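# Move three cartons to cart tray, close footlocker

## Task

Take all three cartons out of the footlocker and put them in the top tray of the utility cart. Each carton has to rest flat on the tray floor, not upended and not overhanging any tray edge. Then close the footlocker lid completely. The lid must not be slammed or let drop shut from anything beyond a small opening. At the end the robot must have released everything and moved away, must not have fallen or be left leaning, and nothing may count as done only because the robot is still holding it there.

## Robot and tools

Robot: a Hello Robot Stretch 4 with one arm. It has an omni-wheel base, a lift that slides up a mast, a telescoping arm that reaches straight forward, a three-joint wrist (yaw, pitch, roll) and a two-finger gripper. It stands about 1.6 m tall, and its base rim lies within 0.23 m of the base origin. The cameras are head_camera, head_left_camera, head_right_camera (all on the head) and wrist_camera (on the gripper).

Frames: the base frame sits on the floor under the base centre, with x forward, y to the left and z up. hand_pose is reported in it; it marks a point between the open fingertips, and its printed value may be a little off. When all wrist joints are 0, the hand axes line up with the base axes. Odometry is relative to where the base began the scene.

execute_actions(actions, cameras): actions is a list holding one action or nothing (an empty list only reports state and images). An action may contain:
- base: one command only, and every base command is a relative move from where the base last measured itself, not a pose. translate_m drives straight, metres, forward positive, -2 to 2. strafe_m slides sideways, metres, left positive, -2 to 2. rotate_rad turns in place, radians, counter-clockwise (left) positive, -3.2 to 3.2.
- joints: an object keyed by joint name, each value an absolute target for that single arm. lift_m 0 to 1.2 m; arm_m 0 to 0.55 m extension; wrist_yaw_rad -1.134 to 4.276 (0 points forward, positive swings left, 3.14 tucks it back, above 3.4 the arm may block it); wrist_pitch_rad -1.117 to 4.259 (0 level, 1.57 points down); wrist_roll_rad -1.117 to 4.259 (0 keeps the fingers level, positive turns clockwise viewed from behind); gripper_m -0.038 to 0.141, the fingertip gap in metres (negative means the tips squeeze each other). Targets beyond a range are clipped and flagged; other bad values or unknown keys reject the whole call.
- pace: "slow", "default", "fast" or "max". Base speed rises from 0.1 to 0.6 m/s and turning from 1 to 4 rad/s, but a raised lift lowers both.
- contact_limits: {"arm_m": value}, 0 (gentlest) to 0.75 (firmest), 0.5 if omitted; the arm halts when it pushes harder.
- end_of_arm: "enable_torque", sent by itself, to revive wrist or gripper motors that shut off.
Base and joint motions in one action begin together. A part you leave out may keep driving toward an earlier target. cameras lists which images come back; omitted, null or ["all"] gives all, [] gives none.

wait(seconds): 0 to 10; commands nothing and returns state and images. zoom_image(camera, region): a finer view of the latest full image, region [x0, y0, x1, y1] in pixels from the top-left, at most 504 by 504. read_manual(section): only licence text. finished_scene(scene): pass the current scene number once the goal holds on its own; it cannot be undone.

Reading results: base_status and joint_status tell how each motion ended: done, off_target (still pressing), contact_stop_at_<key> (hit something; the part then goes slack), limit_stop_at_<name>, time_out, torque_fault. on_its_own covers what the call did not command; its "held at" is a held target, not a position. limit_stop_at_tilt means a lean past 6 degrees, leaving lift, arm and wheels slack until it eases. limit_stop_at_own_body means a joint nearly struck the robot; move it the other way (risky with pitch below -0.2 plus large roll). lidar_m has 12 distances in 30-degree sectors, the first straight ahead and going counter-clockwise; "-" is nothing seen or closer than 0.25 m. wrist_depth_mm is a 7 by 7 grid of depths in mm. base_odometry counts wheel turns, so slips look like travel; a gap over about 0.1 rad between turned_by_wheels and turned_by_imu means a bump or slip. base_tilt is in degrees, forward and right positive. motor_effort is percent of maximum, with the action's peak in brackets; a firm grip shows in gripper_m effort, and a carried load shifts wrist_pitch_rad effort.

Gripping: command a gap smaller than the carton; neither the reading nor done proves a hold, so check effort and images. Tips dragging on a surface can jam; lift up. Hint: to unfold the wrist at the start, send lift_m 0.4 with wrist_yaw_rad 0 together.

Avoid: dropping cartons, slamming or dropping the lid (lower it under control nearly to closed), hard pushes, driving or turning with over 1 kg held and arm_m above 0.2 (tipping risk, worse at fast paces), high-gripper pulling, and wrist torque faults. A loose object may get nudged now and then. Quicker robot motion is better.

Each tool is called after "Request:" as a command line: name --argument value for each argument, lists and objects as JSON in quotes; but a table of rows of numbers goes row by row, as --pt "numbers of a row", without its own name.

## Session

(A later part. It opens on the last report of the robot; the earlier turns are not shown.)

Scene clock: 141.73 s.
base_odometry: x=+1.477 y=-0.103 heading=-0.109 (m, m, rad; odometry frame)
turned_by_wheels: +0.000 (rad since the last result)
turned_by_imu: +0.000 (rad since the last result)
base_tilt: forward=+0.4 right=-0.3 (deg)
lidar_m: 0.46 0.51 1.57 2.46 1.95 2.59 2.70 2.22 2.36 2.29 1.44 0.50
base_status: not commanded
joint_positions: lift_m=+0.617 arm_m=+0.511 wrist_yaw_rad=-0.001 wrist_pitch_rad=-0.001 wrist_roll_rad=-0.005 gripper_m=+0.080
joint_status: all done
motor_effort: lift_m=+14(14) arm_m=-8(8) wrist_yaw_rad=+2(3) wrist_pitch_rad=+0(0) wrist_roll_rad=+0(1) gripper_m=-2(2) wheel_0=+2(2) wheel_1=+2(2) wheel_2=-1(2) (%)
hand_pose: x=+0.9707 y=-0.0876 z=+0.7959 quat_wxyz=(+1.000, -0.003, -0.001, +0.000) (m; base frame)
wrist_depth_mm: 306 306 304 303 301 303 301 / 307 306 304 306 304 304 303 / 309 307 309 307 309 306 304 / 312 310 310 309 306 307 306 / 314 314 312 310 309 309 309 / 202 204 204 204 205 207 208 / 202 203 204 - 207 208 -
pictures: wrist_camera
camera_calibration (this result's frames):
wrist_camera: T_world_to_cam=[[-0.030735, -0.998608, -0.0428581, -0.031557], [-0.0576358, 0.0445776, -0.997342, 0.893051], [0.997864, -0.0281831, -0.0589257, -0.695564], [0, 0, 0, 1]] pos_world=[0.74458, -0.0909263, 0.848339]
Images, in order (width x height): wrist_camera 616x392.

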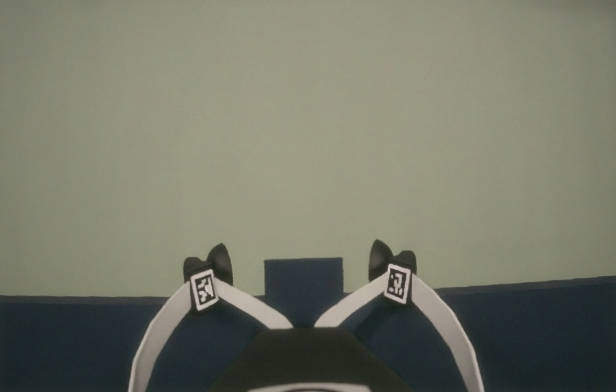

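Request:
execute_actions --actions '[{"joints":{"arm_m":0.547},"pace":"slow"}]' --cameras '["wrist_camera","head_camera"]'

Request:
zoom_image --camera "head_camera" --region '[130,260,350,400]'

Scene clock: 148.50 s.
base_odometry: x=+1.477 y=-0.103 heading=-0.109 (m, m, rad; odometry frame)
turned_by_wheels: +0.000 (rad since the last result)
turned_by_imu: +0.000 (rad since the last result)
base_tilt: forward=+0.6 right=-0.4 (deg)
lidar_m: 0.48 0.51 1.55 2.47 1.98 2.58 2.72 2.26 2.36 2.30 1.44 0.49
base_status: not commanded
joint_positions: lift_m=+0.617 arm_m=+0.546 wrist_yaw_rad=+0.000 wrist_pitch_rad=+0.001 wrist_roll_rad=-0.005 gripper_m=+0.080
joint_status: all done
motor_effort: lift_m=+14(14) arm_m=+8(10) wrist_yaw_rad=+2(1) wrist_pitch_rad=-6(0) wrist_roll_rad=+0(0) gripper_m=-3(3) wheel_0=+2(2) wheel_1=+2(3) wheel_2=-1(2) (%)
hand_pose: x=+1.0050 y=-0.0875 z=+0.7952 quat_wxyz=(+1.000, -0.003, +0.000, +0.000) (m; base frame)
wrist_depth_mm: 270 268 270 267 268 268 267 / 271 271 272 270 271 271 268 / 276 273 273 273 272 272 270 / 277 276 274 274 277 273 273 / 277 277 278 276 276 276 274 / 203 204 204 205 205 206 206 / 201 200 202 - 204 205 -
pictures: head_camera, wrist_camera
camera_calibration (this result's frames):
wrist_camera: T_world_to_cam=[[-0.0305707, -0.998616, -0.0427931, -0.0306715], [-0.0597586, 0.0445626, -0.997218, 0.896452], [0.997745, -0.0279284, -0.0610382, -0.728046], [0, 0, 0, 1]] pos_world=[0.779037, -0.0909104, 0.848206]
Images, in order (width x height): head_camera 420x560, wrist_camera 616x392.

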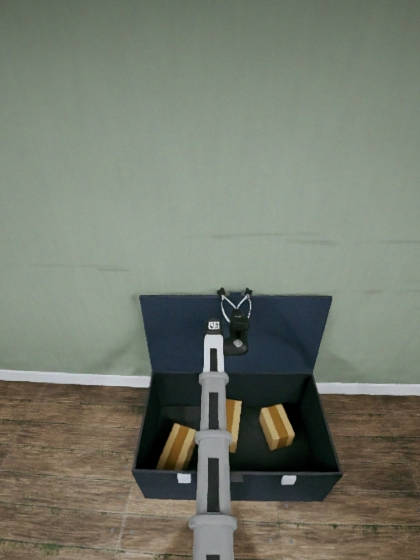

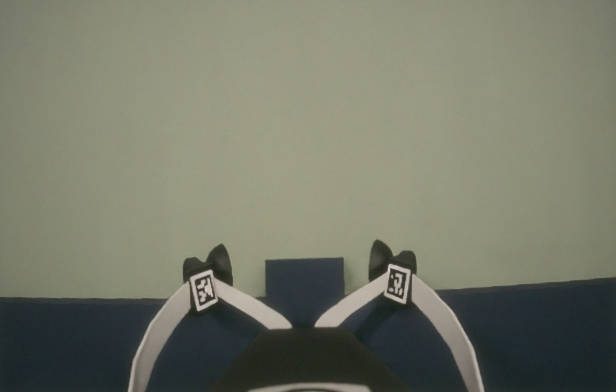

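Region (130, 260, 350, 400) of head_camera's 420x560 image, scaled by 2.291, with more detail than that image has; it fills the top 321 rows of this view, and the rest is white.

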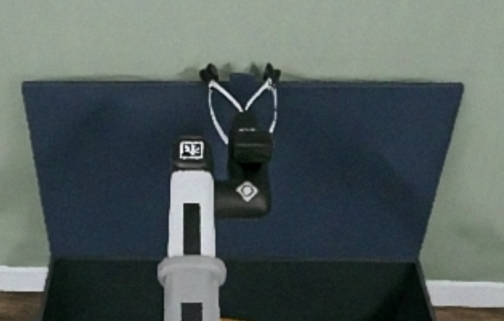

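Request:
execute_actions --actions '[{"joints":{"lift_m":0.628},"pace":"slow"}]' --cameras '["wrist_camera"]'

Request:
execute_actions --actions '[{"joints":{"arm_m":0.53},"pace":"slow"}]' --cameras '["wrist_camera"]'

Scene clock: 155.93 s.
base_odometry: x=+1.477 y=-0.103 heading=-0.109 (m, m, rad; odometry frame)
turned_by_wheels: +0.000 (rad since the last result)
turned_by_imu: +0.000 (rad since the last result)
base_tilt: forward=+0.5 right=-0.4 (deg)
lidar_m: 0.46 0.50 1.55 2.45 2.00 2.57 2.72 2.25 2.36 2.28 1.42 0.51
base_status: not commanded
joint_positions: lift_m=+0.628 arm_m=+0.546 wrist_yaw_rad=+0.000 wrist_pitch_rad=+0.002 wrist_roll_rad=-0.005 gripper_m=+0.080
joint_status: all done
motor_effort: lift_m=+21(22) arm_m=+7(7) wrist_yaw_rad=+3(2) wrist_pitch_rad=-8(8) wrist_roll_rad=-1(0) gripper_m=-1(2) wheel_0=+2(2) wheel_1=+2(2) wheel_2=-1(1) (%)
hand_pose: x=+1.0050 y=-0.0875 z=+0.8055 quat_wxyz=(+1.000, -0.003, +0.001, +0.000) (m; base frame)
wrist_depth_mm: 271 270 270 268 267 268 267 / 272 271 271 271 271 268 268 / 273 273 273 272 270 271 271 / 277 276 276 276 274 274 272 / 279 277 277 277 277 276 274 / 278 279 206 208 208 210 211 / 204 205 206 - 208 208 -
pictures: wrist_camera
camera_calibration (this result's frames):
wrist_camera: T_world_to_cam=[[-0.0305982, -0.998616, -0.0427739, -0.0302216], [-0.0604023, 0.0445631, -0.997179, 0.907267], [0.997705, -0.0279282, -0.0616823, -0.726864], [0, 0, 0, 1]] pos_world=[0.779072, -0.0909104, 0.85858]
Images, in order (width x height): wrist_camera 616x392.

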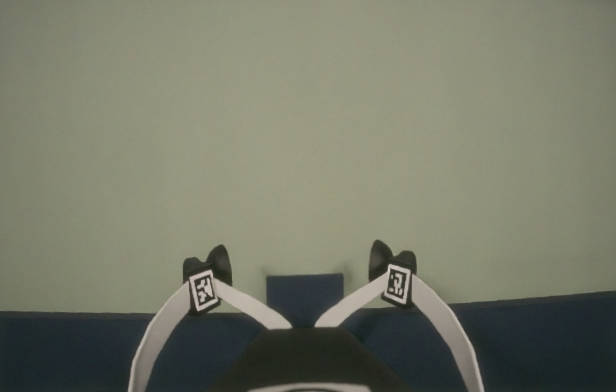

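Scene clock: 157.03 s.
base_odometry: x=+1.477 y=-0.103 heading=-0.109 (m, m, rad; odometry frame)
turned_by_wheels: +0.000 (rad since the last result)
turned_by_imu: +0.000 (rad since the last result)
base_tilt: forward=+0.6 right=-0.4 (deg)
lidar_m: 0.47 0.49 1.58 2.46 1.97 2.59 2.69 2.24 2.36 2.28 1.45 0.49
base_status: not commanded
joint_positions: lift_m=+0.628 arm_m=+0.531 wrist_yaw_rad=+0.000 wrist_pitch_rad=+0.002 wrist_roll_rad=-0.005 gripper_m=+0.080
joint_status: all done
motor_effort: lift_m=+21(21) arm_m=-7(7) wrist_yaw_rad=+1(2) wrist_pitch_rad=-8(9) wrist_roll_rad=+0(0) gripper_m=-2(3) wheel_0=+2(2) wheel_1=+2(2) wheel_2=-1(1) (%)
hand_pose: x=+0.9907 y=-0.0875 z=+0.8055 quat_wxyz=(+1.000, -0.003, +0.001, +0.000) (m; base frame)
wrist_depth_mm: 283 285 282 283 282 282 281 / 287 286 283 285 285 283 282 / 289 289 287 287 287 286 285 / 291 290 291 290 289 289 287 / 293 293 293 291 291 289 290 / 226 228 221 222 221 224 224 / 219 218 220 - 222 224 223
pictures: wrist_camera
camera_calibration (this result's frames):
wrist_camera: T_world_to_cam=[[-0.0305756, -0.998617, -0.0427731, -0.030677], [-0.0604274, 0.0445616, -0.997177, 0.906417], [0.997704, -0.0279047, -0.0617063, -0.712531], [0, 0, 0, 1]] pos_world=[0.76473, -0.0909089, 0.858579]
Images, in order (width x height): wrist_camera 616x392.

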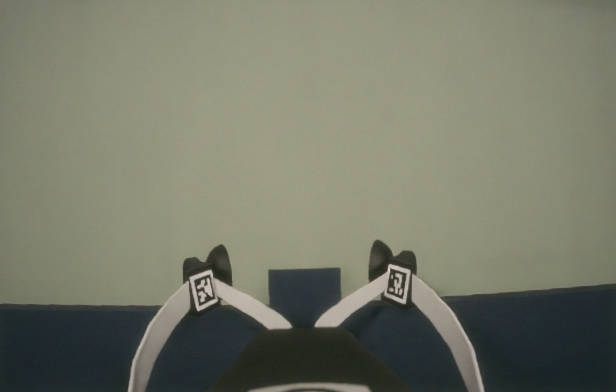

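Request:
execute_actions --actions '[{"base":{"translate_m":0.15},"joints":{"arm_m":0.2,"gripper_m":0.14,"lift_m":0.65},"pace":"fast"}]' --cameras '[]'

Request:
execute_actions --actions '[{"joints":{"wrist_pitch_rad":1.57,"arm_m":0.33,"lift_m":0.6}}]' --cameras '["wrist_camera","head_camera"]'

Scene clock: 166.43 s.
base_odometry: x=+1.626 y=-0.119 heading=-0.108 (m, m, rad; odometry frame)
turned_by_wheels: +0.000 (rad since the last result)
turned_by_imu: -0.001 (rad since the last result)
base_tilt: forward=+0.5 right=-0.5 (deg)
lidar_m: 0.32 0.34 1.33 2.46 2.06 2.57 2.88 2.37 2.37 2.29 0.47 0.36
base_status: done
joint_positions: lift_m=+0.650 arm_m=+0.201 wrist_yaw_rad=+0.000 wrist_pitch_rad=+0.002 wrist_roll_rad=-0.005 gripper_m=+0.140
joint_status: all done
motor_effort: lift_m=+21(22) arm_m=-7(7) wrist_yaw_rad=+1(1) wrist_pitch_rad=-10(10) wrist_roll_rad=+0(0) gripper_m=+0(4) wheel_0=+1(7) wheel_1=+0(7) wheel_2=+2(11) (%)
hand_pose: x=+0.6607 y=-0.0874 z=+0.8274 quat_wxyz=(+1.000, -0.003, +0.001, +0.000) (m; base frame)
wrist_depth_mm: 462 455 462 459 462 455 459 / 466 466 466 462 462 459 459 / 469 469 469 469 469 466 466 / 473 477 473 473 473 469 466 / 477 477 480 473 473 469 473 / 397 399 399 166 402 407 404 / 394 394 397 - 402 402 404
pictures: none
No camera images: the call's "cameras" was empty. Leave "cameras" out to get every camera's image.

Scene clock: 167.90 s.
base_odometry: x=+1.626 y=-0.119 heading=-0.108 (m, m, rad; odometry frame)
turned_by_wheels: +0.000 (rad since the last result)
turned_by_imu: +0.000 (rad since the last result)
base_tilt: forward=+0.6 right=-0.4 (deg)
lidar_m: 0.31 0.35 1.33 2.46 2.04 2.56 2.89 2.35 2.36 2.29 0.46 0.35
base_status: not commanded
joint_positions: lift_m=+0.600 arm_m=+0.329 wrist_yaw_rad=+0.000 wrist_pitch_rad=+1.570 wrist_roll_rad=-0.005 gripper_m=+0.140
joint_status: all done
motor_effort: lift_m=+15(20) arm_m=+8(7) wrist_yaw_rad=+0(1) wrist_pitch_rad=-2(2) wrist_roll_rad=+0(0) gripper_m=+0(1) wheel_0=+0(0) wheel_1=+0(0) wheel_2=+2(2) (%)
hand_pose: x=+0.4999 y=-0.0874 z=+0.4900 quat_wxyz=(+0.708, -0.002, +0.707, +0.002) (m; base frame)
wrist_depth_mm: 500 512 530 544 544 535 496 / 554 683 683 569 668 668 521 / 564 691 691 569 640 615 530 / 559 574 699 699 699 715 525 / 549 569 691 707 707 654 530 / 525 504 512 166 500 525 512 / 421 407 436 - 433 418 424
pictures: head_camera, wrist_camera
camera_calibration (this result's frames):
wrist_camera: T_world_to_cam=[[-0.0428828, -0.998627, 0.0300836, -0.0886182], [-0.997347, 0.0445618, 0.0575568, 0.513738], [-0.0588183, -0.0275356, -0.997889, 0.744582], [0, 0, 0, 1]] pos_world=[0.55237, -0.0908871, 0.716107]
Images, in order (width x height): head_camera 420x560, wrist_camera 616x392.

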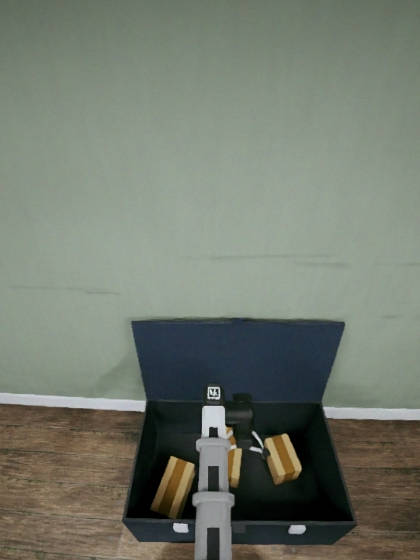

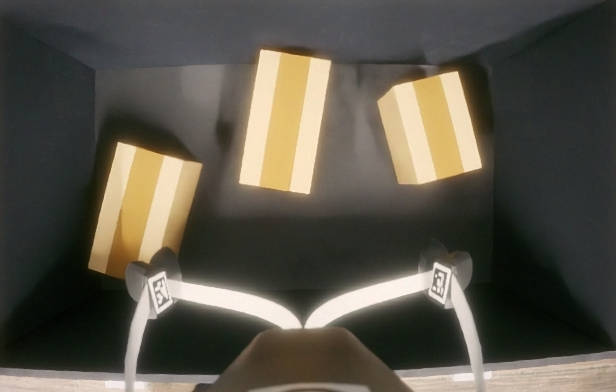

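Request:
execute_actions --actions '[{"joints":{"wrist_roll_rad":0.2,"arm_m":0.459,"lift_m":0.31,"wrist_yaw_rad":0.0}}]' --cameras '["wrist_camera","head_right_camera"]'

Scene clock: 181.10 s.
base_odometry: x=+1.626 y=-0.119 heading=-0.108 (m, m, rad; odometry frame)
turned_by_wheels: +0.000 (rad since the last result)
turned_by_imu: +0.000 (rad since the last result)
base_tilt: forward=+0.5 right=-0.4 (deg)
lidar_m: 0.32 0.34 1.32 2.45 2.06 2.59 2.87 2.36 2.38 2.30 0.47 0.35
base_status: not commanded
joint_positions: lift_m=+0.310 arm_m=+0.458 wrist_yaw_rad=+0.000 wrist_pitch_rad=+1.570 wrist_roll_rad=+0.200 gripper_m=+0.140
joint_status: all done
motor_effort: lift_m=+15(16) arm_m=+8(6) wrist_yaw_rad=+1(2) wrist_pitch_rad=-4(3) wrist_roll_rad=+0(3) gripper_m=+2(0) wheel_0=+0(0) wheel_1=+0(0) wheel_2=+2(3) (%)
hand_pose: x=+0.6288 y=-0.0874 z=+0.2000 quat_wxyz=(+0.704, +0.071, +0.703, -0.070) (m; base frame)
wrist_depth_mm: 159 176 202 231 265 306 366 / 212 246 281 324 402 404 294 / 340 397 283 282 404 289 290 / 394 399 283 286 410 324 291 / 399 399 285 287 407 332 293 / 345 329 287 166 413 415 418 / 285 319 407 - 415 418 427
pictures: head_right_camera, wrist_camera
camera_calibration (this result's frames):
wrist_camera: T_world_to_cam=[[-0.245219, -0.969005, 0.0299522, 0.0554762], [-0.967376, 0.246602, 0.0580585, 0.657683], [-0.0636452, -0.014738, -0.997864, 0.466914], [0, 0, 0, 1]] pos_world=[0.679548, -0.101548, 0.426071]
Images, in order (width x height): head_right_camera 420x672, wrist_camera 616x392.

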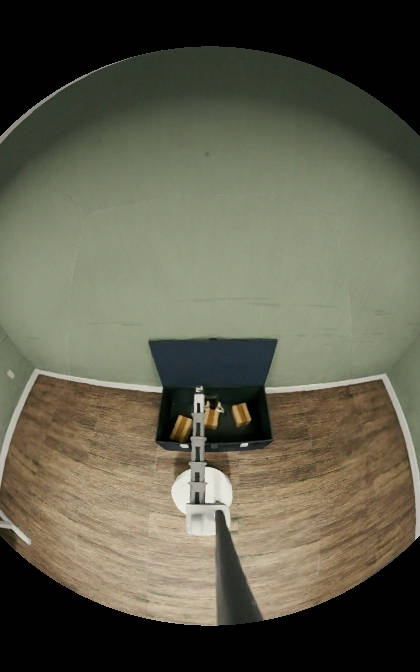

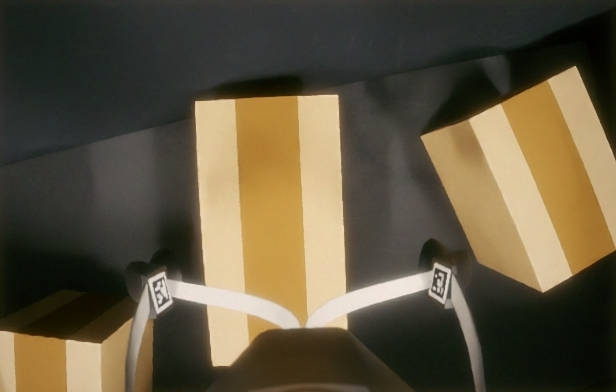

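Request:
execute_actions --actions '[{"base":{"strafe_m":0.016},"joints":{"arm_m":0.47,"lift_m":0.29}}]' --cameras '[]'

Request:
execute_actions --actions '[{"joints":{"lift_m":0.21}}]' --cameras '["wrist_camera"]'

Scene clock: 187.73 s.
base_odometry: x=+1.628 y=-0.103 heading=-0.108 (m, m, rad; odometry frame)
turned_by_wheels: +0.000 (rad since the last result)
turned_by_imu: +0.000 (rad since the last result)
base_tilt: forward=+0.5 right=-0.6 (deg)
lidar_m: 0.32 0.33 1.29 2.41 2.06 2.52 2.87 2.38 2.39 2.30 0.47 0.33
base_status: done
joint_positions: lift_m=+0.290 arm_m=+0.469 wrist_yaw_rad=+0.000 wrist_pitch_rad=+1.570 wrist_roll_rad=+0.200 gripper_m=+0.140
joint_status: all done
motor_effort: lift_m=+15(15) arm_m=+8(7) wrist_yaw_rad=+0(0) wrist_pitch_rad=-4(4) wrist_roll_rad=+1(1) gripper_m=+1(0) wheel_0=+0(13) wheel_1=+1(9) wheel_2=+0(2) (%)
hand_pose: x=+0.6398 y=-0.0874 z=+0.1800 quat_wxyz=(+0.704, +0.071, +0.703, -0.070) (m; base frame)
wrist_depth_mm: 140 155 178 204 232 270 317 / 186 217 260 285 382 382 384 / 300 375 262 263 382 322 267 / 377 377 265 266 387 355 270 / 377 382 382 268 389 364 286 / 377 332 268 166 272 394 397 / 268 301 389 - 397 399 399
pictures: none
No camera images: the call's "cameras" was empty. Leave "cameras" out to get every camera's image.

Scene clock: 189.03 s.
base_odometry: x=+1.628 y=-0.103 heading=-0.108 (m, m, rad; odometry frame)
turned_by_wheels: +0.000 (rad since the last result)
turned_by_imu: +0.000 (rad since the last result)
base_tilt: forward=+0.6 right=-0.5 (deg)
lidar_m: 0.32 0.34 1.31 2.44 2.05 2.51 2.87 2.38 2.37 2.29 0.46 0.33
base_status: not commanded
joint_positions: lift_m=+0.210 arm_m=+0.469 wrist_yaw_rad=+0.000 wrist_pitch_rad=+1.570 wrist_roll_rad=+0.200 gripper_m=+0.140
joint_status: all done
motor_effort: lift_m=+14(15) arm_m=+7(8) wrist_yaw_rad=+0(1) wrist_pitch_rad=-5(4) wrist_roll_rad=+1(0) gripper_m=+0(0) wheel_0=+0(0) wheel_1=+1(1) wheel_2=+0(0) (%)
hand_pose: x=+0.6397 y=-0.0874 z=+0.1001 quat_wxyz=(+0.704, +0.070, +0.703, -0.070) (m; base frame)
wrist_depth_mm: 140 155 177 203 234 268 304 / 185 216 181 183 303 304 306 / 298 297 183 183 185 304 227 / 298 300 184 185 186 309 253 / 298 303 185 186 189 312 287 / 301 301 187 187 189 312 314 / 271 301 187 - 312 315 317
pictures: wrist_camera
camera_calibration (this result's frames):
wrist_camera: T_world_to_cam=[[-0.245211, -0.969005, 0.0300167, 0.0611407], [-0.967361, 0.246602, 0.0583129, 0.674035], [-0.0639076, -0.014738, -0.997847, 0.368086], [0, 0, 0, 1]] pos_world=[0.690551, -0.101548, 0.326153]
Images, in order (width x height): wrist_camera 616x392.

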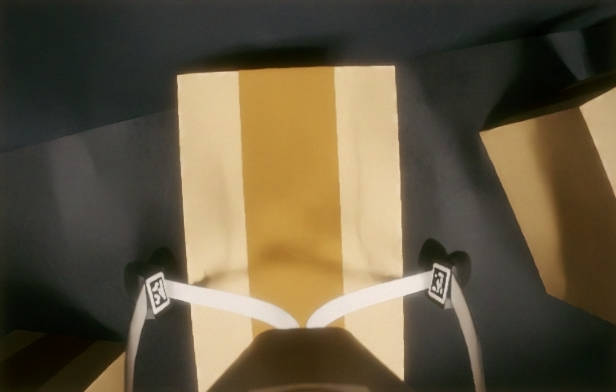

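Request:
execute_actions --actions '[{"joints":{"gripper_m":0.05,"lift_m":0.216}}]' --cameras '[]'

Request:
execute_actions --actions '[{"joints":{"lift_m":0.26},"pace":"slow"}]' --cameras '["wrist_camera"]'

Scene clock: 197.90 s.
base_odometry: x=+1.628 y=-0.103 heading=-0.108 (m, m, rad; odometry frame)
turned_by_wheels: +0.000 (rad since the last result)
turned_by_imu: +0.000 (rad since the last result)
base_tilt: forward=+0.5 right=-0.5 (deg)
lidar_m: 0.32 0.35 1.33 2.43 2.03 2.55 2.85 2.37 2.37 2.32 0.47 0.33
base_status: not commanded
joint_positions: lift_m=+0.216 arm_m=+0.469 wrist_yaw_rad=+0.000 wrist_pitch_rad=+1.570 wrist_roll_rad=+0.200 gripper_m=+0.051
joint_status: all done
motor_effort: lift_m=+21(22) arm_m=+7(7) wrist_yaw_rad=-1(2) wrist_pitch_rad=-5(2) wrist_roll_rad=+1(1) gripper_m=-32(34) wheel_0=+0(0) wheel_1=+1(1) wheel_2=+0(0) (%)
hand_pose: x=+0.6398 y=-0.0874 z=+0.1055 quat_wxyz=(+0.704, +0.070, +0.703, -0.070) (m; base frame)
wrist_depth_mm: 142 157 181 208 238 276 307 / 190 221 172 174 175 304 306 / 297 298 173 174 175 307 229 / 300 301 174 174 176 310 255 / 303 304 175 175 176 314 289 / 303 181 175 175 177 315 317 / 267 304 176 - 178 319 322
pictures: none
No camera images: the call's "cameras" was empty. Leave "cameras" out to get every camera's image.

Scene clock: 199.13 s.
base_odometry: x=+1.628 y=-0.103 heading=-0.108 (m, m, rad; odometry frame)
turned_by_wheels: +0.000 (rad since the last result)
turned_by_imu: +0.000 (rad since the last result)
base_tilt: forward=+0.4 right=-0.5 (deg)
lidar_m: 0.33 0.34 1.33 2.45 2.05 2.52 2.86 2.38 2.38 2.30 0.47 0.34
base_status: not commanded
joint_positions: lift_m=+0.259 arm_m=+0.469 wrist_yaw_rad=+0.000 wrist_pitch_rad=+1.570 wrist_roll_rad=+0.200 gripper_m=+0.051
joint_status: all done
motor_effort: lift_m=+26(26) arm_m=+7(7) wrist_yaw_rad=+0(1) wrist_pitch_rad=-4(5) wrist_roll_rad=+1(0) gripper_m=-33(33) wheel_0=+0(0) wheel_1=+1(1) wheel_2=+0(0) (%)
hand_pose: x=+0.6398 y=-0.0874 z=+0.1491 quat_wxyz=(+0.704, +0.070, +0.703, -0.070) (m; base frame)
wrist_depth_mm: 142 157 181 207 237 276 325 / 189 220 173 173 175 349 349 / 307 342 173 174 176 325 235 / 343 342 173 175 176 353 256 / 345 349 174 175 177 357 287 / 347 181 175 176 177 359 364 / 267 307 175 - 178 364 366
pictures: wrist_camera
camera_calibration (this result's frames):
wrist_camera: T_world_to_cam=[[-0.244886, -0.969087, 0.0300122, 0.059482], [-0.967445, 0.246276, 0.0582953, 0.671312], [-0.0638845, -0.0147594, -0.997848, 0.416983], [0, 0, 0, 1]] pos_world=[0.690663, -0.101531, 0.375166]
Images, in order (width x height): wrist_camera 616x392.

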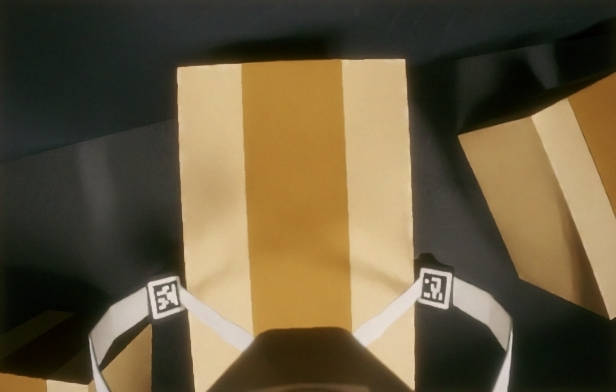

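Request:
execute_actions --actions '[{"joints":{"lift_m":0.62,"wrist_roll_rad":0}}]' --cameras '[]'

Request:
execute_actions --actions '[{"base":{"translate_m":-1.2},"joints":{"arm_m":0.12},"pace":"fast"}]' --cameras '[]'

Request:
execute_actions --actions '[{"base":{"rotate_rad":-2.0},"joints":{"lift_m":1.0}}]'

Scene clock: 209.57 s.
base_odometry: x=+1.628 y=-0.103 heading=-0.108 (m, m, rad; odometry frame)
turned_by_wheels: +0.000 (rad since the last result)
turned_by_imu: +0.000 (rad since the last result)
base_tilt: forward=+0.5 right=-0.3 (deg)
lidar_m: 0.31 0.35 1.33 2.43 2.03 2.51 2.86 2.37 2.39 2.30 0.47 0.35
base_status: not commanded
joint_positions: lift_m=+0.619 arm_m=+0.469 wrist_yaw_rad=+0.000 wrist_pitch_rad=+1.570 wrist_roll_rad=+0.000 gripper_m=+0.051
joint_status: all done
motor_effort: lift_m=+25(27) arm_m=+7(7) wrist_yaw_rad=+0(0) wrist_pitch_rad=-5(5) wrist_roll_rad=-1(4) gripper_m=-33(32) wheel_0=+0(0) wheel_1=+1(1) wheel_2=+0(0) (%)
hand_pose: x=+0.6398 y=-0.0874 z=+0.5091 quat_wxyz=(+0.707, +0.000, +0.707, +0.000) (m; base frame)
wrist_depth_mm: 245 247 253 258 257 256 259 / 329 342 173 173 176 359 357 / 504 668 173 174 175 640 530 / 535 707 174 174 176 640 559 / 525 634 174 176 177 699 554 / 521 181 175 176 176 634 559 / 512 627 175 - 178 654 564
pictures: none
No camera images: the call's "cameras" was empty. Leave "cameras" out to get every camera's image.

Scene clock: 213.87 s.
base_odometry: x=+0.435 y=+0.027 heading=-0.109 (m, m, rad; odometry frame)
turned_by_wheels: +0.000 (rad since the last result)
turned_by_imu: +0.005 (rad since the last result)
base_tilt: forward=+0.5 right=-0.5 (deg)
lidar_m: 1.51 2.20 2.57 1.70 1.81 1.71 1.65 1.66 1.46 2.27 2.37 0.37
base_status: done
joint_positions: lift_m=+0.619 arm_m=+0.121 wrist_yaw_rad=+0.000 wrist_pitch_rad=+1.570 wrist_roll_rad=+0.000 gripper_m=+0.051
joint_status: all done
motor_effort: lift_m=+25(25) arm_m=-7(8) wrist_yaw_rad=+1(3) wrist_pitch_rad=-4(5) wrist_roll_rad=-1(1) gripper_m=-34(33) wheel_0=-1(6) wheel_1=-2(9) wheel_2=-1(13) (%)
hand_pose: x=+0.2923 y=-0.0874 z=+0.5091 quat_wxyz=(+0.707, +0.000, +0.707, +0.000) (m; base frame)
wrist_depth_mm: 707 715 723 715 732 732 732 / 723 723 173 173 175 741 741 / 715 732 173 174 176 750 750 / 715 732 174 174 176 759 759 / 732 732 174 176 177 750 759 / 732 180 175 176 177 759 778 / 750 535 175 - 178 778 778
pictures: none
No camera images: the call's "cameras" was empty. Leave "cameras" out to get every camera's image.

Scene clock: 216.40 s.
base_odometry: x=+0.435 y=+0.026 heading=-2.108 (m, m, rad; odometry frame)
turned_by_wheels: -2.000 (rad since the last result)
turned_by_imu: -1.967 (rad since the last result)
base_tilt: forward=+0.6 right=-0.5 (deg)
lidar_m: 0.27 2.25 2.46 1.54 1.53 2.30 2.51 1.70 1.86 1.66 1.64 0.40
base_status: done
joint_positions: lift_m=+0.999 arm_m=+0.121 wrist_yaw_rad=+0.000 wrist_pitch_rad=+1.570 wrist_roll_rad=+0.000 gripper_m=+0.051
joint_status: all done
motor_effort: lift_m=+25(26) arm_m=-7(7) wrist_yaw_rad=+0(1) wrist_pitch_rad=-5(1) wrist_roll_rad=-1(1) gripper_m=-32(33) wheel_0=-1(7) wheel_1=+0(6) wheel_2=+1(10) (%)
hand_pose: x=+0.2923 y=-0.0874 z=+0.8891 quat_wxyz=(+0.707, +0.000, +0.707, +0.000) (m; base frame)
wrist_depth_mm: 1078 1098 1098 1098 1138 1118 1118 / 1098 1098 172 173 175 1118 1138 / 1098 1118 173 174 176 1160 1160 / 1098 1118 174 174 176 1160 1138 / 1138 1118 174 175 177 1138 1160 / 1118 180 175 175 177 1160 1182 / 1118 1160 176 - 178 1160 1205
pictures: head_camera, head_left_camera, head_right_camera, wrist_camera
camera_calibration (this result's frames):
wrist_camera: T_world_to_cam=[[-0.0480432, -0.998391, 0.030115, -0.108027], [-0.997057, 0.0497388, 0.0583433, 0.283375], [-0.0597474, -0.0272233, -0.997842, 1.13092], [0, 0, 0, 1]] pos_world=[0.34492, -0.0911608, 1.1152]
Images, in order (width x height): head_camera 420x560, head_left_camera 420x672, head_right_camera 420x672, wrist_camera 616x392.

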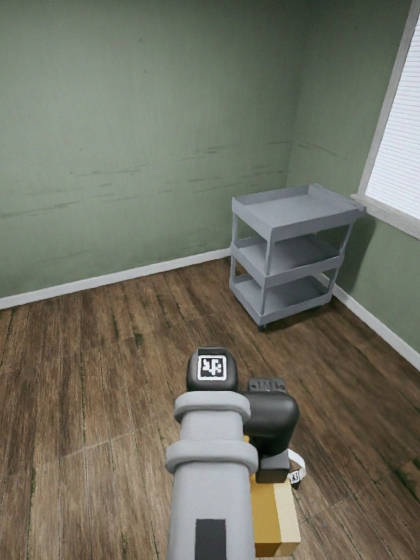

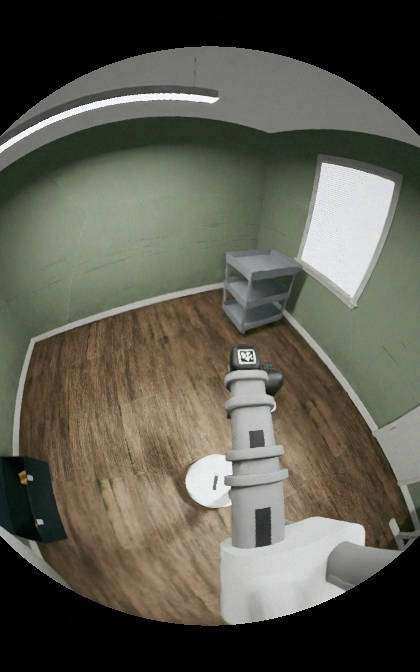

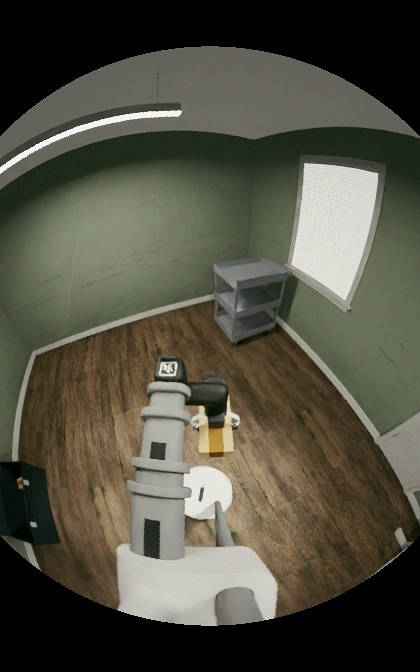

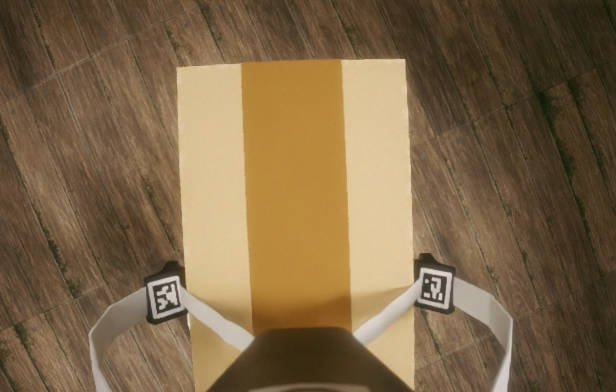

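Request:
execute_actions --actions '[{"base":{"rotate_rad":-0.5},"joints":{"lift_m":1.08}}]' --cameras '[]'

Request:
execute_actions --actions '[{"base":{"translate_m":1.3},"pace":"fast"}]' --cameras '[]'

Request:
execute_actions --actions '[{"base":{"rotate_rad":0.9}}]'

Scene clock: 236.53 s.
base_odometry: x=+0.435 y=+0.027 heading=-2.608 (m, m, rad; odometry frame)
turned_by_wheels: -0.499 (rad since the last result)
turned_by_imu: -0.491 (rad since the last result)
base_tilt: forward=+0.6 right=-0.7 (deg)
lidar_m: 0.30 1.46 2.25 2.49 1.54 1.54 2.33 2.49 1.70 1.87 1.66 0.39
base_status: done
joint_positions: lift_m=+1.079 arm_m=+0.121 wrist_yaw_rad=+0.000 wrist_pitch_rad=+1.570 wrist_roll_rad=+0.000 gripper_m=+0.051
joint_status: all done
motor_effort: lift_m=+25(27) arm_m=-7(7) wrist_yaw_rad=+0(0) wrist_pitch_rad=-5(5) wrist_roll_rad=-1(1) gripper_m=-32(32) wheel_0=+3(4) wheel_1=+3(4) wheel_2=+1(7) (%)
hand_pose: x=+0.2923 y=-0.0874 z=+0.9691 quat_wxyz=(+0.707, +0.000, +0.707, +0.000) (m; base frame)
wrist_depth_mm: 1138 1138 1160 1205 1182 1182 1205 / 1138 1182 172 173 175 1229 1205 / 1182 1182 173 174 175 1229 1205 / 1205 1182 174 175 176 1205 1255 / 1160 1229 174 175 177 1255 1229 / 1205 181 175 175 177 1229 1255 / 1182 1205 175 - 178 1255 1281
pictures: none
No camera images: the call's "cameras" was empty. Leave "cameras" out to get every camera's image.

Scene clock: 241.90 s.
base_odometry: x=-0.684 y=-0.635 heading=-2.608 (m, m, rad; odometry frame)
turned_by_wheels: +0.000 (rad since the last result)
turned_by_imu: -0.006 (rad since the last result)
base_tilt: forward=+0.5 right=-0.6 (deg)
lidar_m: 0.29 0.39 0.38 0.41 2.49 2.60 2.81 2.57 1.53 0.78 0.58 0.40
base_status: done
joint_positions: lift_m=+1.079 arm_m=+0.121 wrist_yaw_rad=+0.000 wrist_pitch_rad=+1.570 wrist_roll_rad=+0.000 gripper_m=+0.051
joint_status: not commanded
motor_effort: lift_m=+25(25) arm_m=-7(7) wrist_yaw_rad=+0(1) wrist_pitch_rad=-4(6) wrist_roll_rad=-1(1) gripper_m=-32(32) wheel_0=+2(8) wheel_1=+3(7) wheel_2=+1(11) (%)
hand_pose: x=+0.2923 y=-0.0874 z=+0.9691 quat_wxyz=(+0.707, +0.000, +0.707, +0.000) (m; base frame)
wrist_depth_mm: 338 591 1138 960 668 492 364 / 359 707 173 173 175 615 492 / 715 715 173 174 175 820 609 / 715 960 174 175 176 1138 798 / 715 1060 175 175 176 1281 1118 / 1205 180 175 175 177 1255 1255 / 1229 1229 175 - 178 1281 1255
pictures: none
No camera images: the call's "cameras" was empty. Leave "cameras" out to get every camera's image.

Scene clock: 243.80 s.
base_odometry: x=-0.684 y=-0.635 heading=-1.708 (m, m, rad; odometry frame)
turned_by_wheels: +0.900 (rad since the last result)
turned_by_imu: +0.884 (rad since the last result)
base_tilt: forward=+0.5 right=-0.5 (deg)
lidar_m: 0.26 0.41 2.09 2.60 2.67 3.44 2.67 0.92 0.60 0.58 0.56 0.39
base_status: done
joint_positions: lift_m=+1.079 arm_m=+0.121 wrist_yaw_rad=+0.000 wrist_pitch_rad=+1.570 wrist_roll_rad=+0.000 gripper_m=+0.051
joint_status: not commanded
motor_effort: lift_m=+26(25) arm_m=-7(7) wrist_yaw_rad=+0(0) wrist_pitch_rad=-4(6) wrist_roll_rad=-1(1) gripper_m=-32(33) wheel_0=-1(4) wheel_1=-2(9) wheel_2=-1(8) (%)
hand_pose: x=+0.2923 y=-0.0874 z=+0.9691 quat_wxyz=(+0.707, +0.000, +0.707, +0.000) (m; base frame)
wrist_depth_mm: 382 384 389 394 399 399 397 / 387 387 173 173 175 402 402 / 399 535 172 174 175 891 750 / 1205 1182 173 174 176 1098 768 / 1205 1229 174 175 177 1098 778 / 1205 181 175 175 177 904 788 / 1205 1205 175 - 177 1098 798
pictures: head_camera, head_left_camera, head_right_camera, wrist_camera
camera_calibration (this result's frames):
wrist_camera: T_world_to_cam=[[-0.0482304, -0.998382, 0.0301037, -0.110368], [-0.997061, 0.0499188, 0.0581117, 0.278995], [-0.0595204, -0.0272125, -0.997856, 1.2107], [0, 0, 0, 1]] pos_world=[0.344914, -0.0911703, 1.19521]
Images, in order (width x height): head_camera 420x560, head_left_camera 420x672, head_right_camera 420x672, wrist_camera 616x392.

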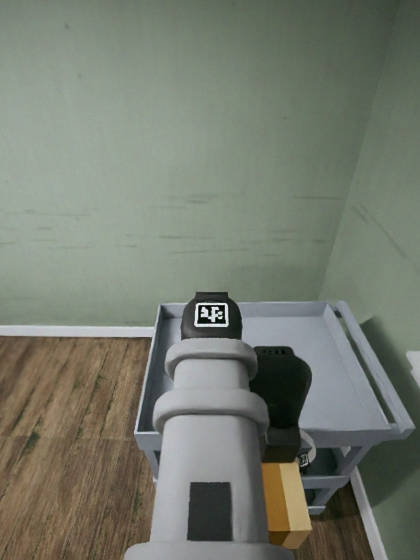

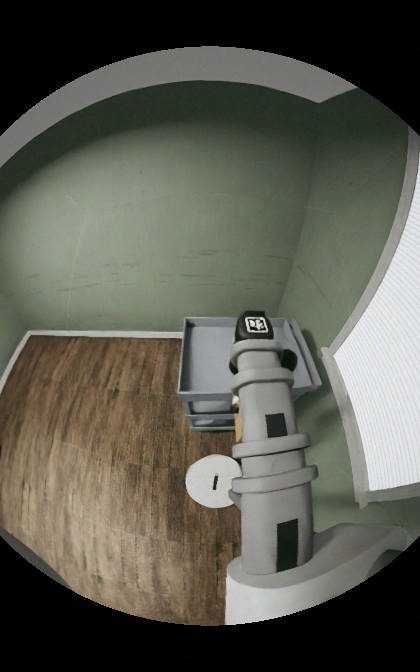

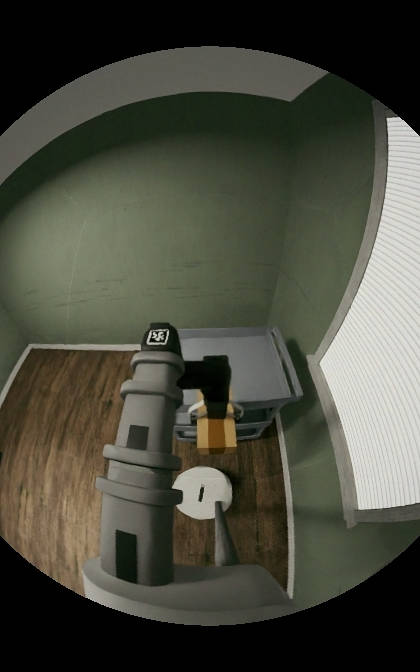

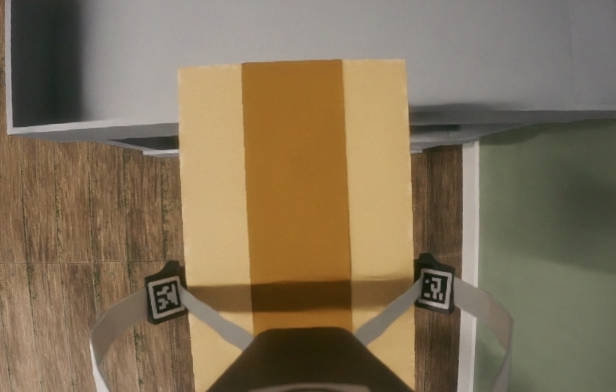

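Request:
execute_actions --actions '[{"base":{"strafe_m":-0.21},"joints":{"arm_m":0.45,"lift_m":1.1}}]' --cameras '["wrist_camera","head_camera"]'

Scene clock: 253.40 s.
base_odometry: x=-0.892 y=-0.606 heading=-1.708 (m, m, rad; odometry frame)
turned_by_wheels: +0.000 (rad since the last result)
turned_by_imu: +0.000 (rad since the last result)
base_tilt: forward=+0.4 right=-0.4 (deg)
lidar_m: 0.38 0.39 2.08 2.81 2.89 2.78 1.67 0.63 0.40 0.37 0.40 0.42
base_status: done
joint_positions: lift_m=+1.099 arm_m=+0.449 wrist_yaw_rad=+0.000 wrist_pitch_rad=+1.570 wrist_roll_rad=+0.000 gripper_m=+0.051
joint_status: all done
motor_effort: lift_m=+25(27) arm_m=+8(8) wrist_yaw_rad=+0(0) wrist_pitch_rad=-4(8) wrist_roll_rad=-1(1) gripper_m=-33(34) wheel_0=+0(8) wheel_1=+0(11) wheel_2=+1(0) (%)
hand_pose: x=+0.6198 y=-0.0874 z=+0.9891 quat_wxyz=(+0.707, +0.000, +0.707, +0.000) (m; base frame)
wrist_depth_mm: 402 404 404 410 407 549 488 / 407 407 172 173 175 554 477 / 407 413 173 173 175 597 484 / 413 413 174 174 176 609 492 / 415 415 174 175 177 609 477 / 418 181 176 176 177 362 480 / 415 424 175 - 178 564 473
pictures: head_camera, wrist_camera
camera_calibration (this result's frames):
wrist_camera: T_world_to_cam=[[-0.0480131, -0.998393, 0.0301004, -0.0953069], [-0.997076, 0.0496997, 0.0580416, 0.604423], [-0.0594443, -0.0272256, -0.99786, 1.2501], [0, 0, 0, 1]] pos_world=[0.672391, -0.0911587, 1.21521]
Images, in order (width x height): head_camera 420x560, wrist_camera 616x392.

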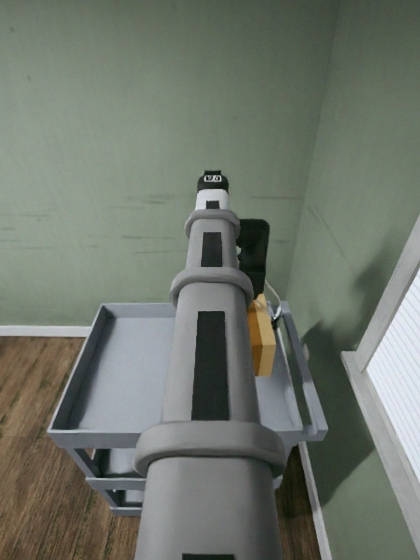

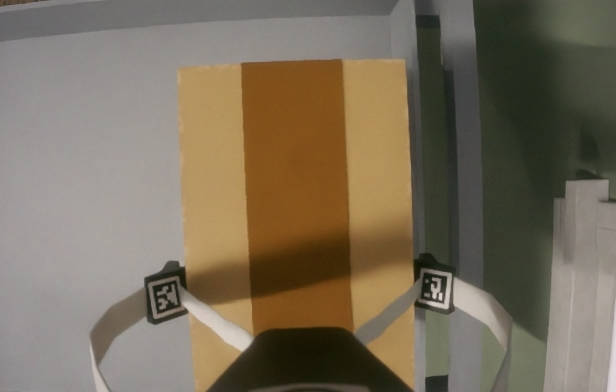

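Request:
execute_actions --actions '[{"joints":{"lift_m":0.994},"pace":"slow"}]' --cameras '["wrist_camera"]'

Request:
execute_actions --actions '[{"joints":{"gripper_m":0.14}}]' --cameras '["wrist_camera"]'

Request:
execute_actions --actions '[{"joints":{"lift_m":1.08},"pace":"fast"}]' --cameras '["wrist_camera"]'

Scene clock: 262.63 s.
base_odometry: x=-0.892 y=-0.606 heading=-1.708 (m, m, rad; odometry frame)
turned_by_wheels: +0.000 (rad since the last result)
turned_by_imu: +0.000 (rad since the last result)
base_tilt: forward=+0.6 right=-0.4 (deg)
lidar_m: 0.38 0.42 2.06 2.82 2.90 2.76 1.67 0.63 0.41 0.38 0.39 0.41
base_status: not commanded
joint_positions: lift_m=+0.994 arm_m=+0.449 wrist_yaw_rad=+0.000 wrist_pitch_rad=+1.570 wrist_roll_rad=+0.000 gripper_m=+0.051
joint_status: all done
motor_effort: lift_m=+19(25) arm_m=+7(7) wrist_yaw_rad=+0(1) wrist_pitch_rad=-4(4) wrist_roll_rad=-1(1) gripper_m=-32(32) wheel_0=+1(0) wheel_1=+0(0) wheel_2=+0(0) (%)
hand_pose: x=+0.6198 y=-0.0874 z=+0.8836 quat_wxyz=(+0.707, +0.000, +0.707, +0.000) (m; base frame)
wrist_depth_mm: 300 300 304 306 307 262 340 / 300 304 173 173 175 256 340 / 303 306 173 175 175 259 345 / 309 307 174 174 176 262 349 / 309 310 175 175 176 266 347 / 312 181 175 175 177 249 353 / 312 315 176 - 178 265 253
pictures: wrist_camera
camera_calibration (this result's frames):
wrist_camera: T_world_to_cam=[[-0.0480115, -0.998393, 0.0301029, -0.092135], [-0.997073, 0.0496996, 0.0580943, 0.610491], [-0.0594971, -0.0272256, -0.997857, 1.14485], [0, 0, 0, 1]] pos_world=[0.672396, -0.0911587, 1.10971]
Images, in order (width x height): wrist_camera 616x392.

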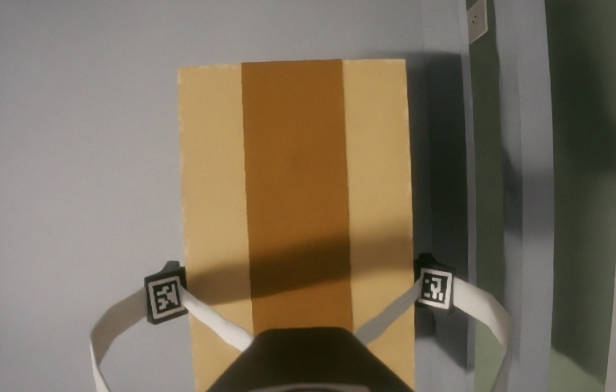

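Scene clock: 264.53 s.
base_odometry: x=-0.892 y=-0.606 heading=-1.708 (m, m, rad; odometry frame)
turned_by_wheels: +0.000 (rad since the last result)
turned_by_imu: +0.000 (rad since the last result)
base_tilt: forward=+0.5 right=-0.6 (deg)
lidar_m: 0.38 0.40 2.08 2.82 2.88 2.77 1.66 0.61 0.40 0.37 0.41 0.41
base_status: not commanded
joint_positions: lift_m=+0.994 arm_m=+0.449 wrist_yaw_rad=+0.000 wrist_pitch_rad=+1.570 wrist_roll_rad=+0.000 gripper_m=+0.140
joint_status: all done
motor_effort: lift_m=+19(19) arm_m=+7(7) wrist_yaw_rad=+0(1) wrist_pitch_rad=-5(6) wrist_roll_rad=+0(0) gripper_m=+0(32) wheel_0=+0(0) wheel_1=+0(0) wheel_2=+0(0) (%)
hand_pose: x=+0.6197 y=-0.0874 z=+0.8836 quat_wxyz=(+0.707, +0.000, +0.707, +0.000) (m; base frame)
wrist_depth_mm: 304 304 306 310 310 260 449 / 304 306 193 195 312 267 442 / 307 310 195 195 298 272 349 / 309 310 195 197 198 262 351 / 310 309 196 197 200 259 351 / 314 314 198 166 201 264 353 / 315 315 200 - 319 265 445
pictures: wrist_camera
camera_calibration (this result's frames):
wrist_camera: T_world_to_cam=[[-0.0481959, -0.998384, 0.0301216, -0.0920422], [-0.997041, 0.0498955, 0.0584799, 0.610027], [-0.0598883, -0.027214, -0.997834, 1.14507], [0, 0, 0, 1]] pos_world=[0.672362, -0.0911691, 1.10969]
Images, in order (width x height): wrist_camera 616x392.

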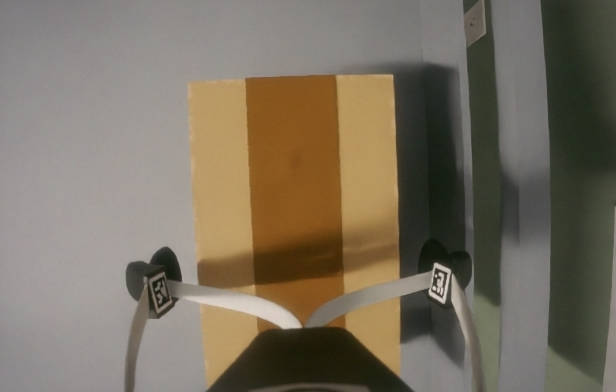

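Scene clock: 265.63 s.
base_odometry: x=-0.892 y=-0.606 heading=-1.708 (m, m, rad; odometry frame)
turned_by_wheels: +0.000 (rad since the last result)
turned_by_imu: +0.000 (rad since the last result)
base_tilt: forward=+0.5 right=-0.5 (deg)
lidar_m: 0.38 0.40 2.09 2.79 2.88 2.76 1.64 0.61 0.40 0.38 0.41 0.42
base_status: not commanded
joint_positions: lift_m=+1.080 arm_m=+0.449 wrist_yaw_rad=+0.000 wrist_pitch_rad=+1.570 wrist_roll_rad=+0.000 gripper_m=+0.140
joint_status: all done
motor_effort: lift_m=+21(22) arm_m=+7(7) wrist_yaw_rad=+0(1) wrist_pitch_rad=-4(5) wrist_roll_rad=+0(0) gripper_m=+1(0) wheel_0=+1(0) wheel_1=+0(0) wheel_2=+0(0) (%)
hand_pose: x=+0.6197 y=-0.0874 z=+0.9695 quat_wxyz=(+0.707, +0.000, +0.707, +0.000) (m; base frame)
wrist_depth_mm: 384 389 392 392 392 554 488 / 387 389 394 394 399 554 477 / 392 392 394 281 402 559 484 / 392 397 399 282 402 564 488 / 397 399 402 286 389 353 488 / 402 399 286 166 351 357 473 / 399 404 407 - 397 564 500
pictures: wrist_camera
camera_calibration (this result's frames):
wrist_camera: T_world_to_cam=[[-0.0481997, -0.998384, 0.0301162, -0.0946205], [-0.997047, 0.0498958, 0.0583673, 0.605151], [-0.0597757, -0.027214, -0.997841, 1.23073], [0, 0, 0, 1]] pos_world=[0.672371, -0.0911691, 1.1956]
Images, in order (width x height): wrist_camera 616x392.

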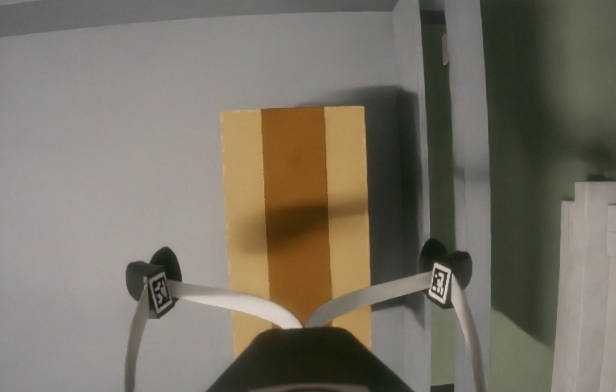

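Request:
execute_actions --actions '[{"base":{"rotate_rad":1.84},"joints":{"arm_m":0.15},"pace":"fast"}]' --cameras '[]'

Request:
execute_actions --actions '[{"base":{"translate_m":0.45},"joints":{"lift_m":0.55},"pace":"max"}]' --cameras '[]'

Request:
execute_actions --actions '[{"base":{"translate_m":1.98},"pace":"max"}]' --cameras '[]'

Request:
execute_actions --actions '[{"base":{"rotate_rad":-0.235},"joints":{"arm_m":0.47,"wrist_roll_rad":-0.19},"pace":"fast"}]' --cameras '["wrist_camera","head_camera"]'

Scene clock: 282.97 s.
base_odometry: x=-0.892 y=-0.606 heading=+0.132 (m, m, rad; odometry frame)
turned_by_wheels: +1.839 (rad since the last result)
turned_by_imu: +1.808 (rad since the last result)
base_tilt: forward=+0.6 right=-0.4 (deg)
lidar_m: 2.80 3.76 2.55 0.87 0.47 0.40 0.39 0.47 0.40 0.39 0.44 2.99
base_status: done
joint_positions: lift_m=+1.080 arm_m=+0.151 wrist_yaw_rad=+0.000 wrist_pitch_rad=+1.570 wrist_roll_rad=+0.000 gripper_m=+0.140
joint_status: all done
motor_effort: lift_m=+20(21) arm_m=-7(7) wrist_yaw_rad=+0(0) wrist_pitch_rad=-3(4) wrist_roll_rad=-1(1) gripper_m=+0(1) wheel_0=-2(6) wheel_1=-3(3) wheel_2=-2(7) (%)
hand_pose: x=+0.3225 y=-0.0874 z=+0.9696 quat_wxyz=(+0.707, +0.000, +0.707, +0.000) (m; base frame)
wrist_depth_mm: 1182 1182 1182 1182 1182 1229 1229 / 1160 1182 1182 1182 1229 1205 1205 / 1182 1182 1182 1205 1229 1205 1255 / 1205 1182 1205 1205 1205 1229 1255 / 1182 1182 1205 1160 1205 732 750 / 1205 1205 1008 166 1078 750 759 / 1205 1229 1229 - 1078 759 768
pictures: none
No camera images: the call's "cameras" was empty. Leave "cameras" out to get every camera's image.

Scene clock: 285.80 s.
base_odometry: x=-0.446 y=-0.547 heading=+0.132 (m, m, rad; odometry frame)
turned_by_wheels: +0.000 (rad since the last result)
turned_by_imu: -0.002 (rad since the last result)
base_tilt: forward=+0.5 right=-0.5 (deg)
lidar_m: 2.36 3.38 2.38 1.71 1.01 0.83 0.83 0.61 0.51 1.55 1.85 2.87
base_status: done
joint_positions: lift_m=+0.550 arm_m=+0.151 wrist_yaw_rad=+0.000 wrist_pitch_rad=+1.570 wrist_roll_rad=+0.000 gripper_m=+0.140
joint_status: all done
motor_effort: lift_m=+17(18) arm_m=-7(7) wrist_yaw_rad=+1(1) wrist_pitch_rad=-4(4) wrist_roll_rad=-1(1) gripper_m=+0(0) wheel_0=+1(4) wheel_1=+2(6) wheel_2=+0(10) (%)
hand_pose: x=+0.3224 y=-0.0874 z=+0.4398 quat_wxyz=(+0.707, +0.000, +0.707, +0.000) (m; base frame)
wrist_depth_mm: 647 647 647 647 668 668 668 / 647 647 654 661 676 676 676 / 647 654 661 676 668 683 676 / 661 661 661 668 676 676 691 / 661 661 668 668 668 683 683 / 676 668 477 166 683 683 707 / 668 488 459 - 683 699 699
pictures: none
No camera images: the call's "cameras" was empty. Leave "cameras" out to get every camera's image.

Scene clock: 291.30 s.
base_odometry: x=+1.517 y=-0.287 heading=+0.132 (m, m, rad; odometry frame)
turned_by_wheels: +0.000 (rad since the last result)
turned_by_imu: -0.009 (rad since the last result)
base_tilt: forward=+0.5 right=-0.4 (deg)
lidar_m: 0.44 0.49 1.98 2.17 2.20 2.80 2.22 2.24 2.10 1.97 0.50 0.41
base_status: done
joint_positions: lift_m=+0.550 arm_m=+0.151 wrist_yaw_rad=+0.000 wrist_pitch_rad=+1.570 wrist_roll_rad=+0.000 gripper_m=+0.140
joint_status: not commanded
motor_effort: lift_m=+17(17) arm_m=-7(7) wrist_yaw_rad=+0(1) wrist_pitch_rad=-3(4) wrist_roll_rad=+0(1) gripper_m=+1(1) wheel_0=+0(8) wheel_1=+0(6) wheel_2=+2(14) (%)
hand_pose: x=+0.3224 y=-0.0874 z=+0.4398 quat_wxyz=(+0.707, +0.000, +0.707, +0.000) (m; base frame)
wrist_depth_mm: 512 580 627 640 569 591 445 / 504 615 634 640 647 609 415 / 647 654 549 521 640 574 399 / 661 668 661 676 676 521 399 / 654 668 668 683 676 691 683 / 661 661 473 166 691 683 699 / 676 484 459 - 691 707 699
pictures: none
No camera images: the call's "cameras" was empty. Leave "cameras" out to get every camera's image.

Scene clock: 293.03 s.
base_odometry: x=+1.517 y=-0.287 heading=-0.103 (m, m, rad; odometry frame)
turned_by_wheels: -0.235 (rad since the last result)
turned_by_imu: -0.231 (rad since the last result)
base_tilt: forward=+0.4 right=-0.5 (deg)
lidar_m: 0.39 0.44 0.60 2.67 2.18 2.78 2.80 2.19 2.18 2.07 1.35 0.42
base_status: done
joint_positions: lift_m=+0.550 arm_m=+0.469 wrist_yaw_rad=+0.000 wrist_pitch_rad=+1.570 wrist_roll_rad=-0.190 gripper_m=+0.140
joint_status: all done
motor_effort: lift_m=+17(17) arm_m=+7(9) wrist_yaw_rad=+0(2) wrist_pitch_rad=-3(4) wrist_roll_rad=-1(4) gripper_m=+1(2) wheel_0=-1(6) wheel_1=+0(5) wheel_2=-1(8) (%)
hand_pose: x=+0.6399 y=-0.0874 z=+0.4398 quat_wxyz=(+0.704, -0.067, +0.704, +0.067) (m; base frame)
wrist_depth_mm: 564 496 449 407 366 329 484 / 634 634 634 621 530 413 661 / 615 634 634 521 647 399 676 / 569 640 647 530 647 407 691 / 640 647 654 647 661 364 699 / 549 535 609 166 504 377 691 / 424 445 500 - 500 404 707
pictures: head_camera, wrist_camera
camera_calibration (this result's frames):
wrist_camera: T_world_to_cam=[[0.141288, -0.989506, 0.0302696, -0.198242], [-0.988547, -0.139381, 0.0578527, 0.6344], [-0.0530266, -0.0380968, -0.997866, 0.698132], [0, 0, 0, 1]] pos_world=[0.692163, -0.0811412, 0.665942]
Images, in order (width x height): head_camera 420x560, wrist_camera 616x392.

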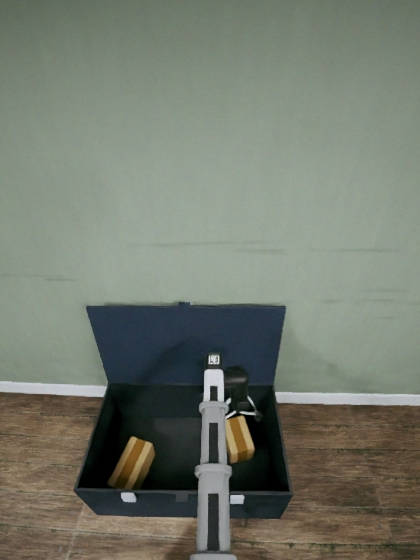

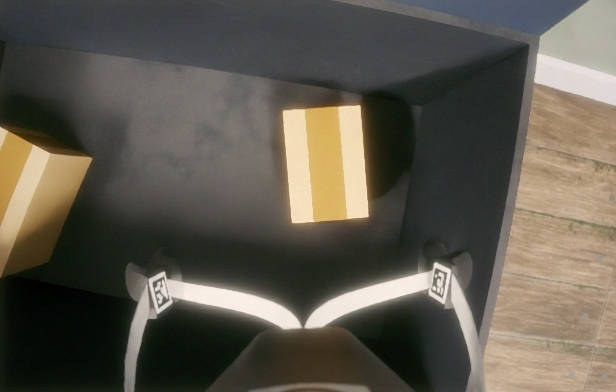

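Request:
execute_actions --actions '[{"base":{"strafe_m":-0.027},"joints":{"arm_m":0.548,"wrist_roll_rad":-0.22,"lift_m":0.30},"pace":"fast"}]' --cameras '["wrist_camera"]'

Scene clock: 302.77 s.
base_odometry: x=+1.514 y=-0.314 heading=-0.103 (m, m, rad; odometry frame)
turned_by_wheels: +0.000 (rad since the last result)
turned_by_imu: +0.000 (rad since the last result)
base_tilt: forward=+0.5 right=-0.5 (deg)
lidar_m: 0.41 0.41 0.60 2.68 2.21 2.78 2.79 2.20 2.13 2.07 1.35 0.41
base_status: done
joint_positions: lift_m=+0.300 arm_m=+0.547 wrist_yaw_rad=+0.000 wrist_pitch_rad=+1.570 wrist_roll_rad=-0.220 gripper_m=+0.140
joint_status: all done
motor_effort: lift_m=+15(17) arm_m=+8(10) wrist_yaw_rad=+0(1) wrist_pitch_rad=-4(4) wrist_roll_rad=-1(2) gripper_m=+1(1) wheel_0=-2(15) wheel_1=+3(10) wheel_2=+0(1) (%)
hand_pose: x=+0.7178 y=-0.0874 z=+0.1900 quat_wxyz=(+0.703, -0.078, +0.703, +0.077) (m; base frame)
wrist_depth_mm: 320 273 244 217 193 170 - / 382 382 382 336 282 239 216 / 384 389 387 273 394 343 254 / 387 387 389 274 397 332 243 / 389 387 394 276 402 282 233 / 392 392 278 166 282 266 223 / 394 397 399 - 402 263 -
pictures: wrist_camera
camera_calibration (this result's frames):
wrist_camera: T_world_to_cam=[[0.170559, -0.984883, 0.0302566, -0.22229], [-0.983969, -0.168616, 0.0580925, 0.719982], [-0.0521126, -0.0396797, -0.997853, 0.45213], [0, 0, 0, 1]] pos_world=[0.769915, -0.0795888, 0.416059]
Images, in order (width x height): wrist_camera 616x392.

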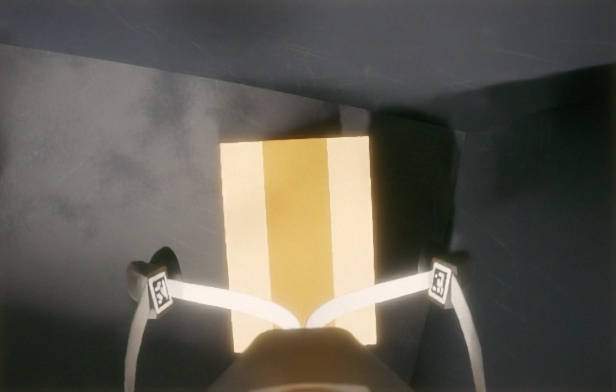

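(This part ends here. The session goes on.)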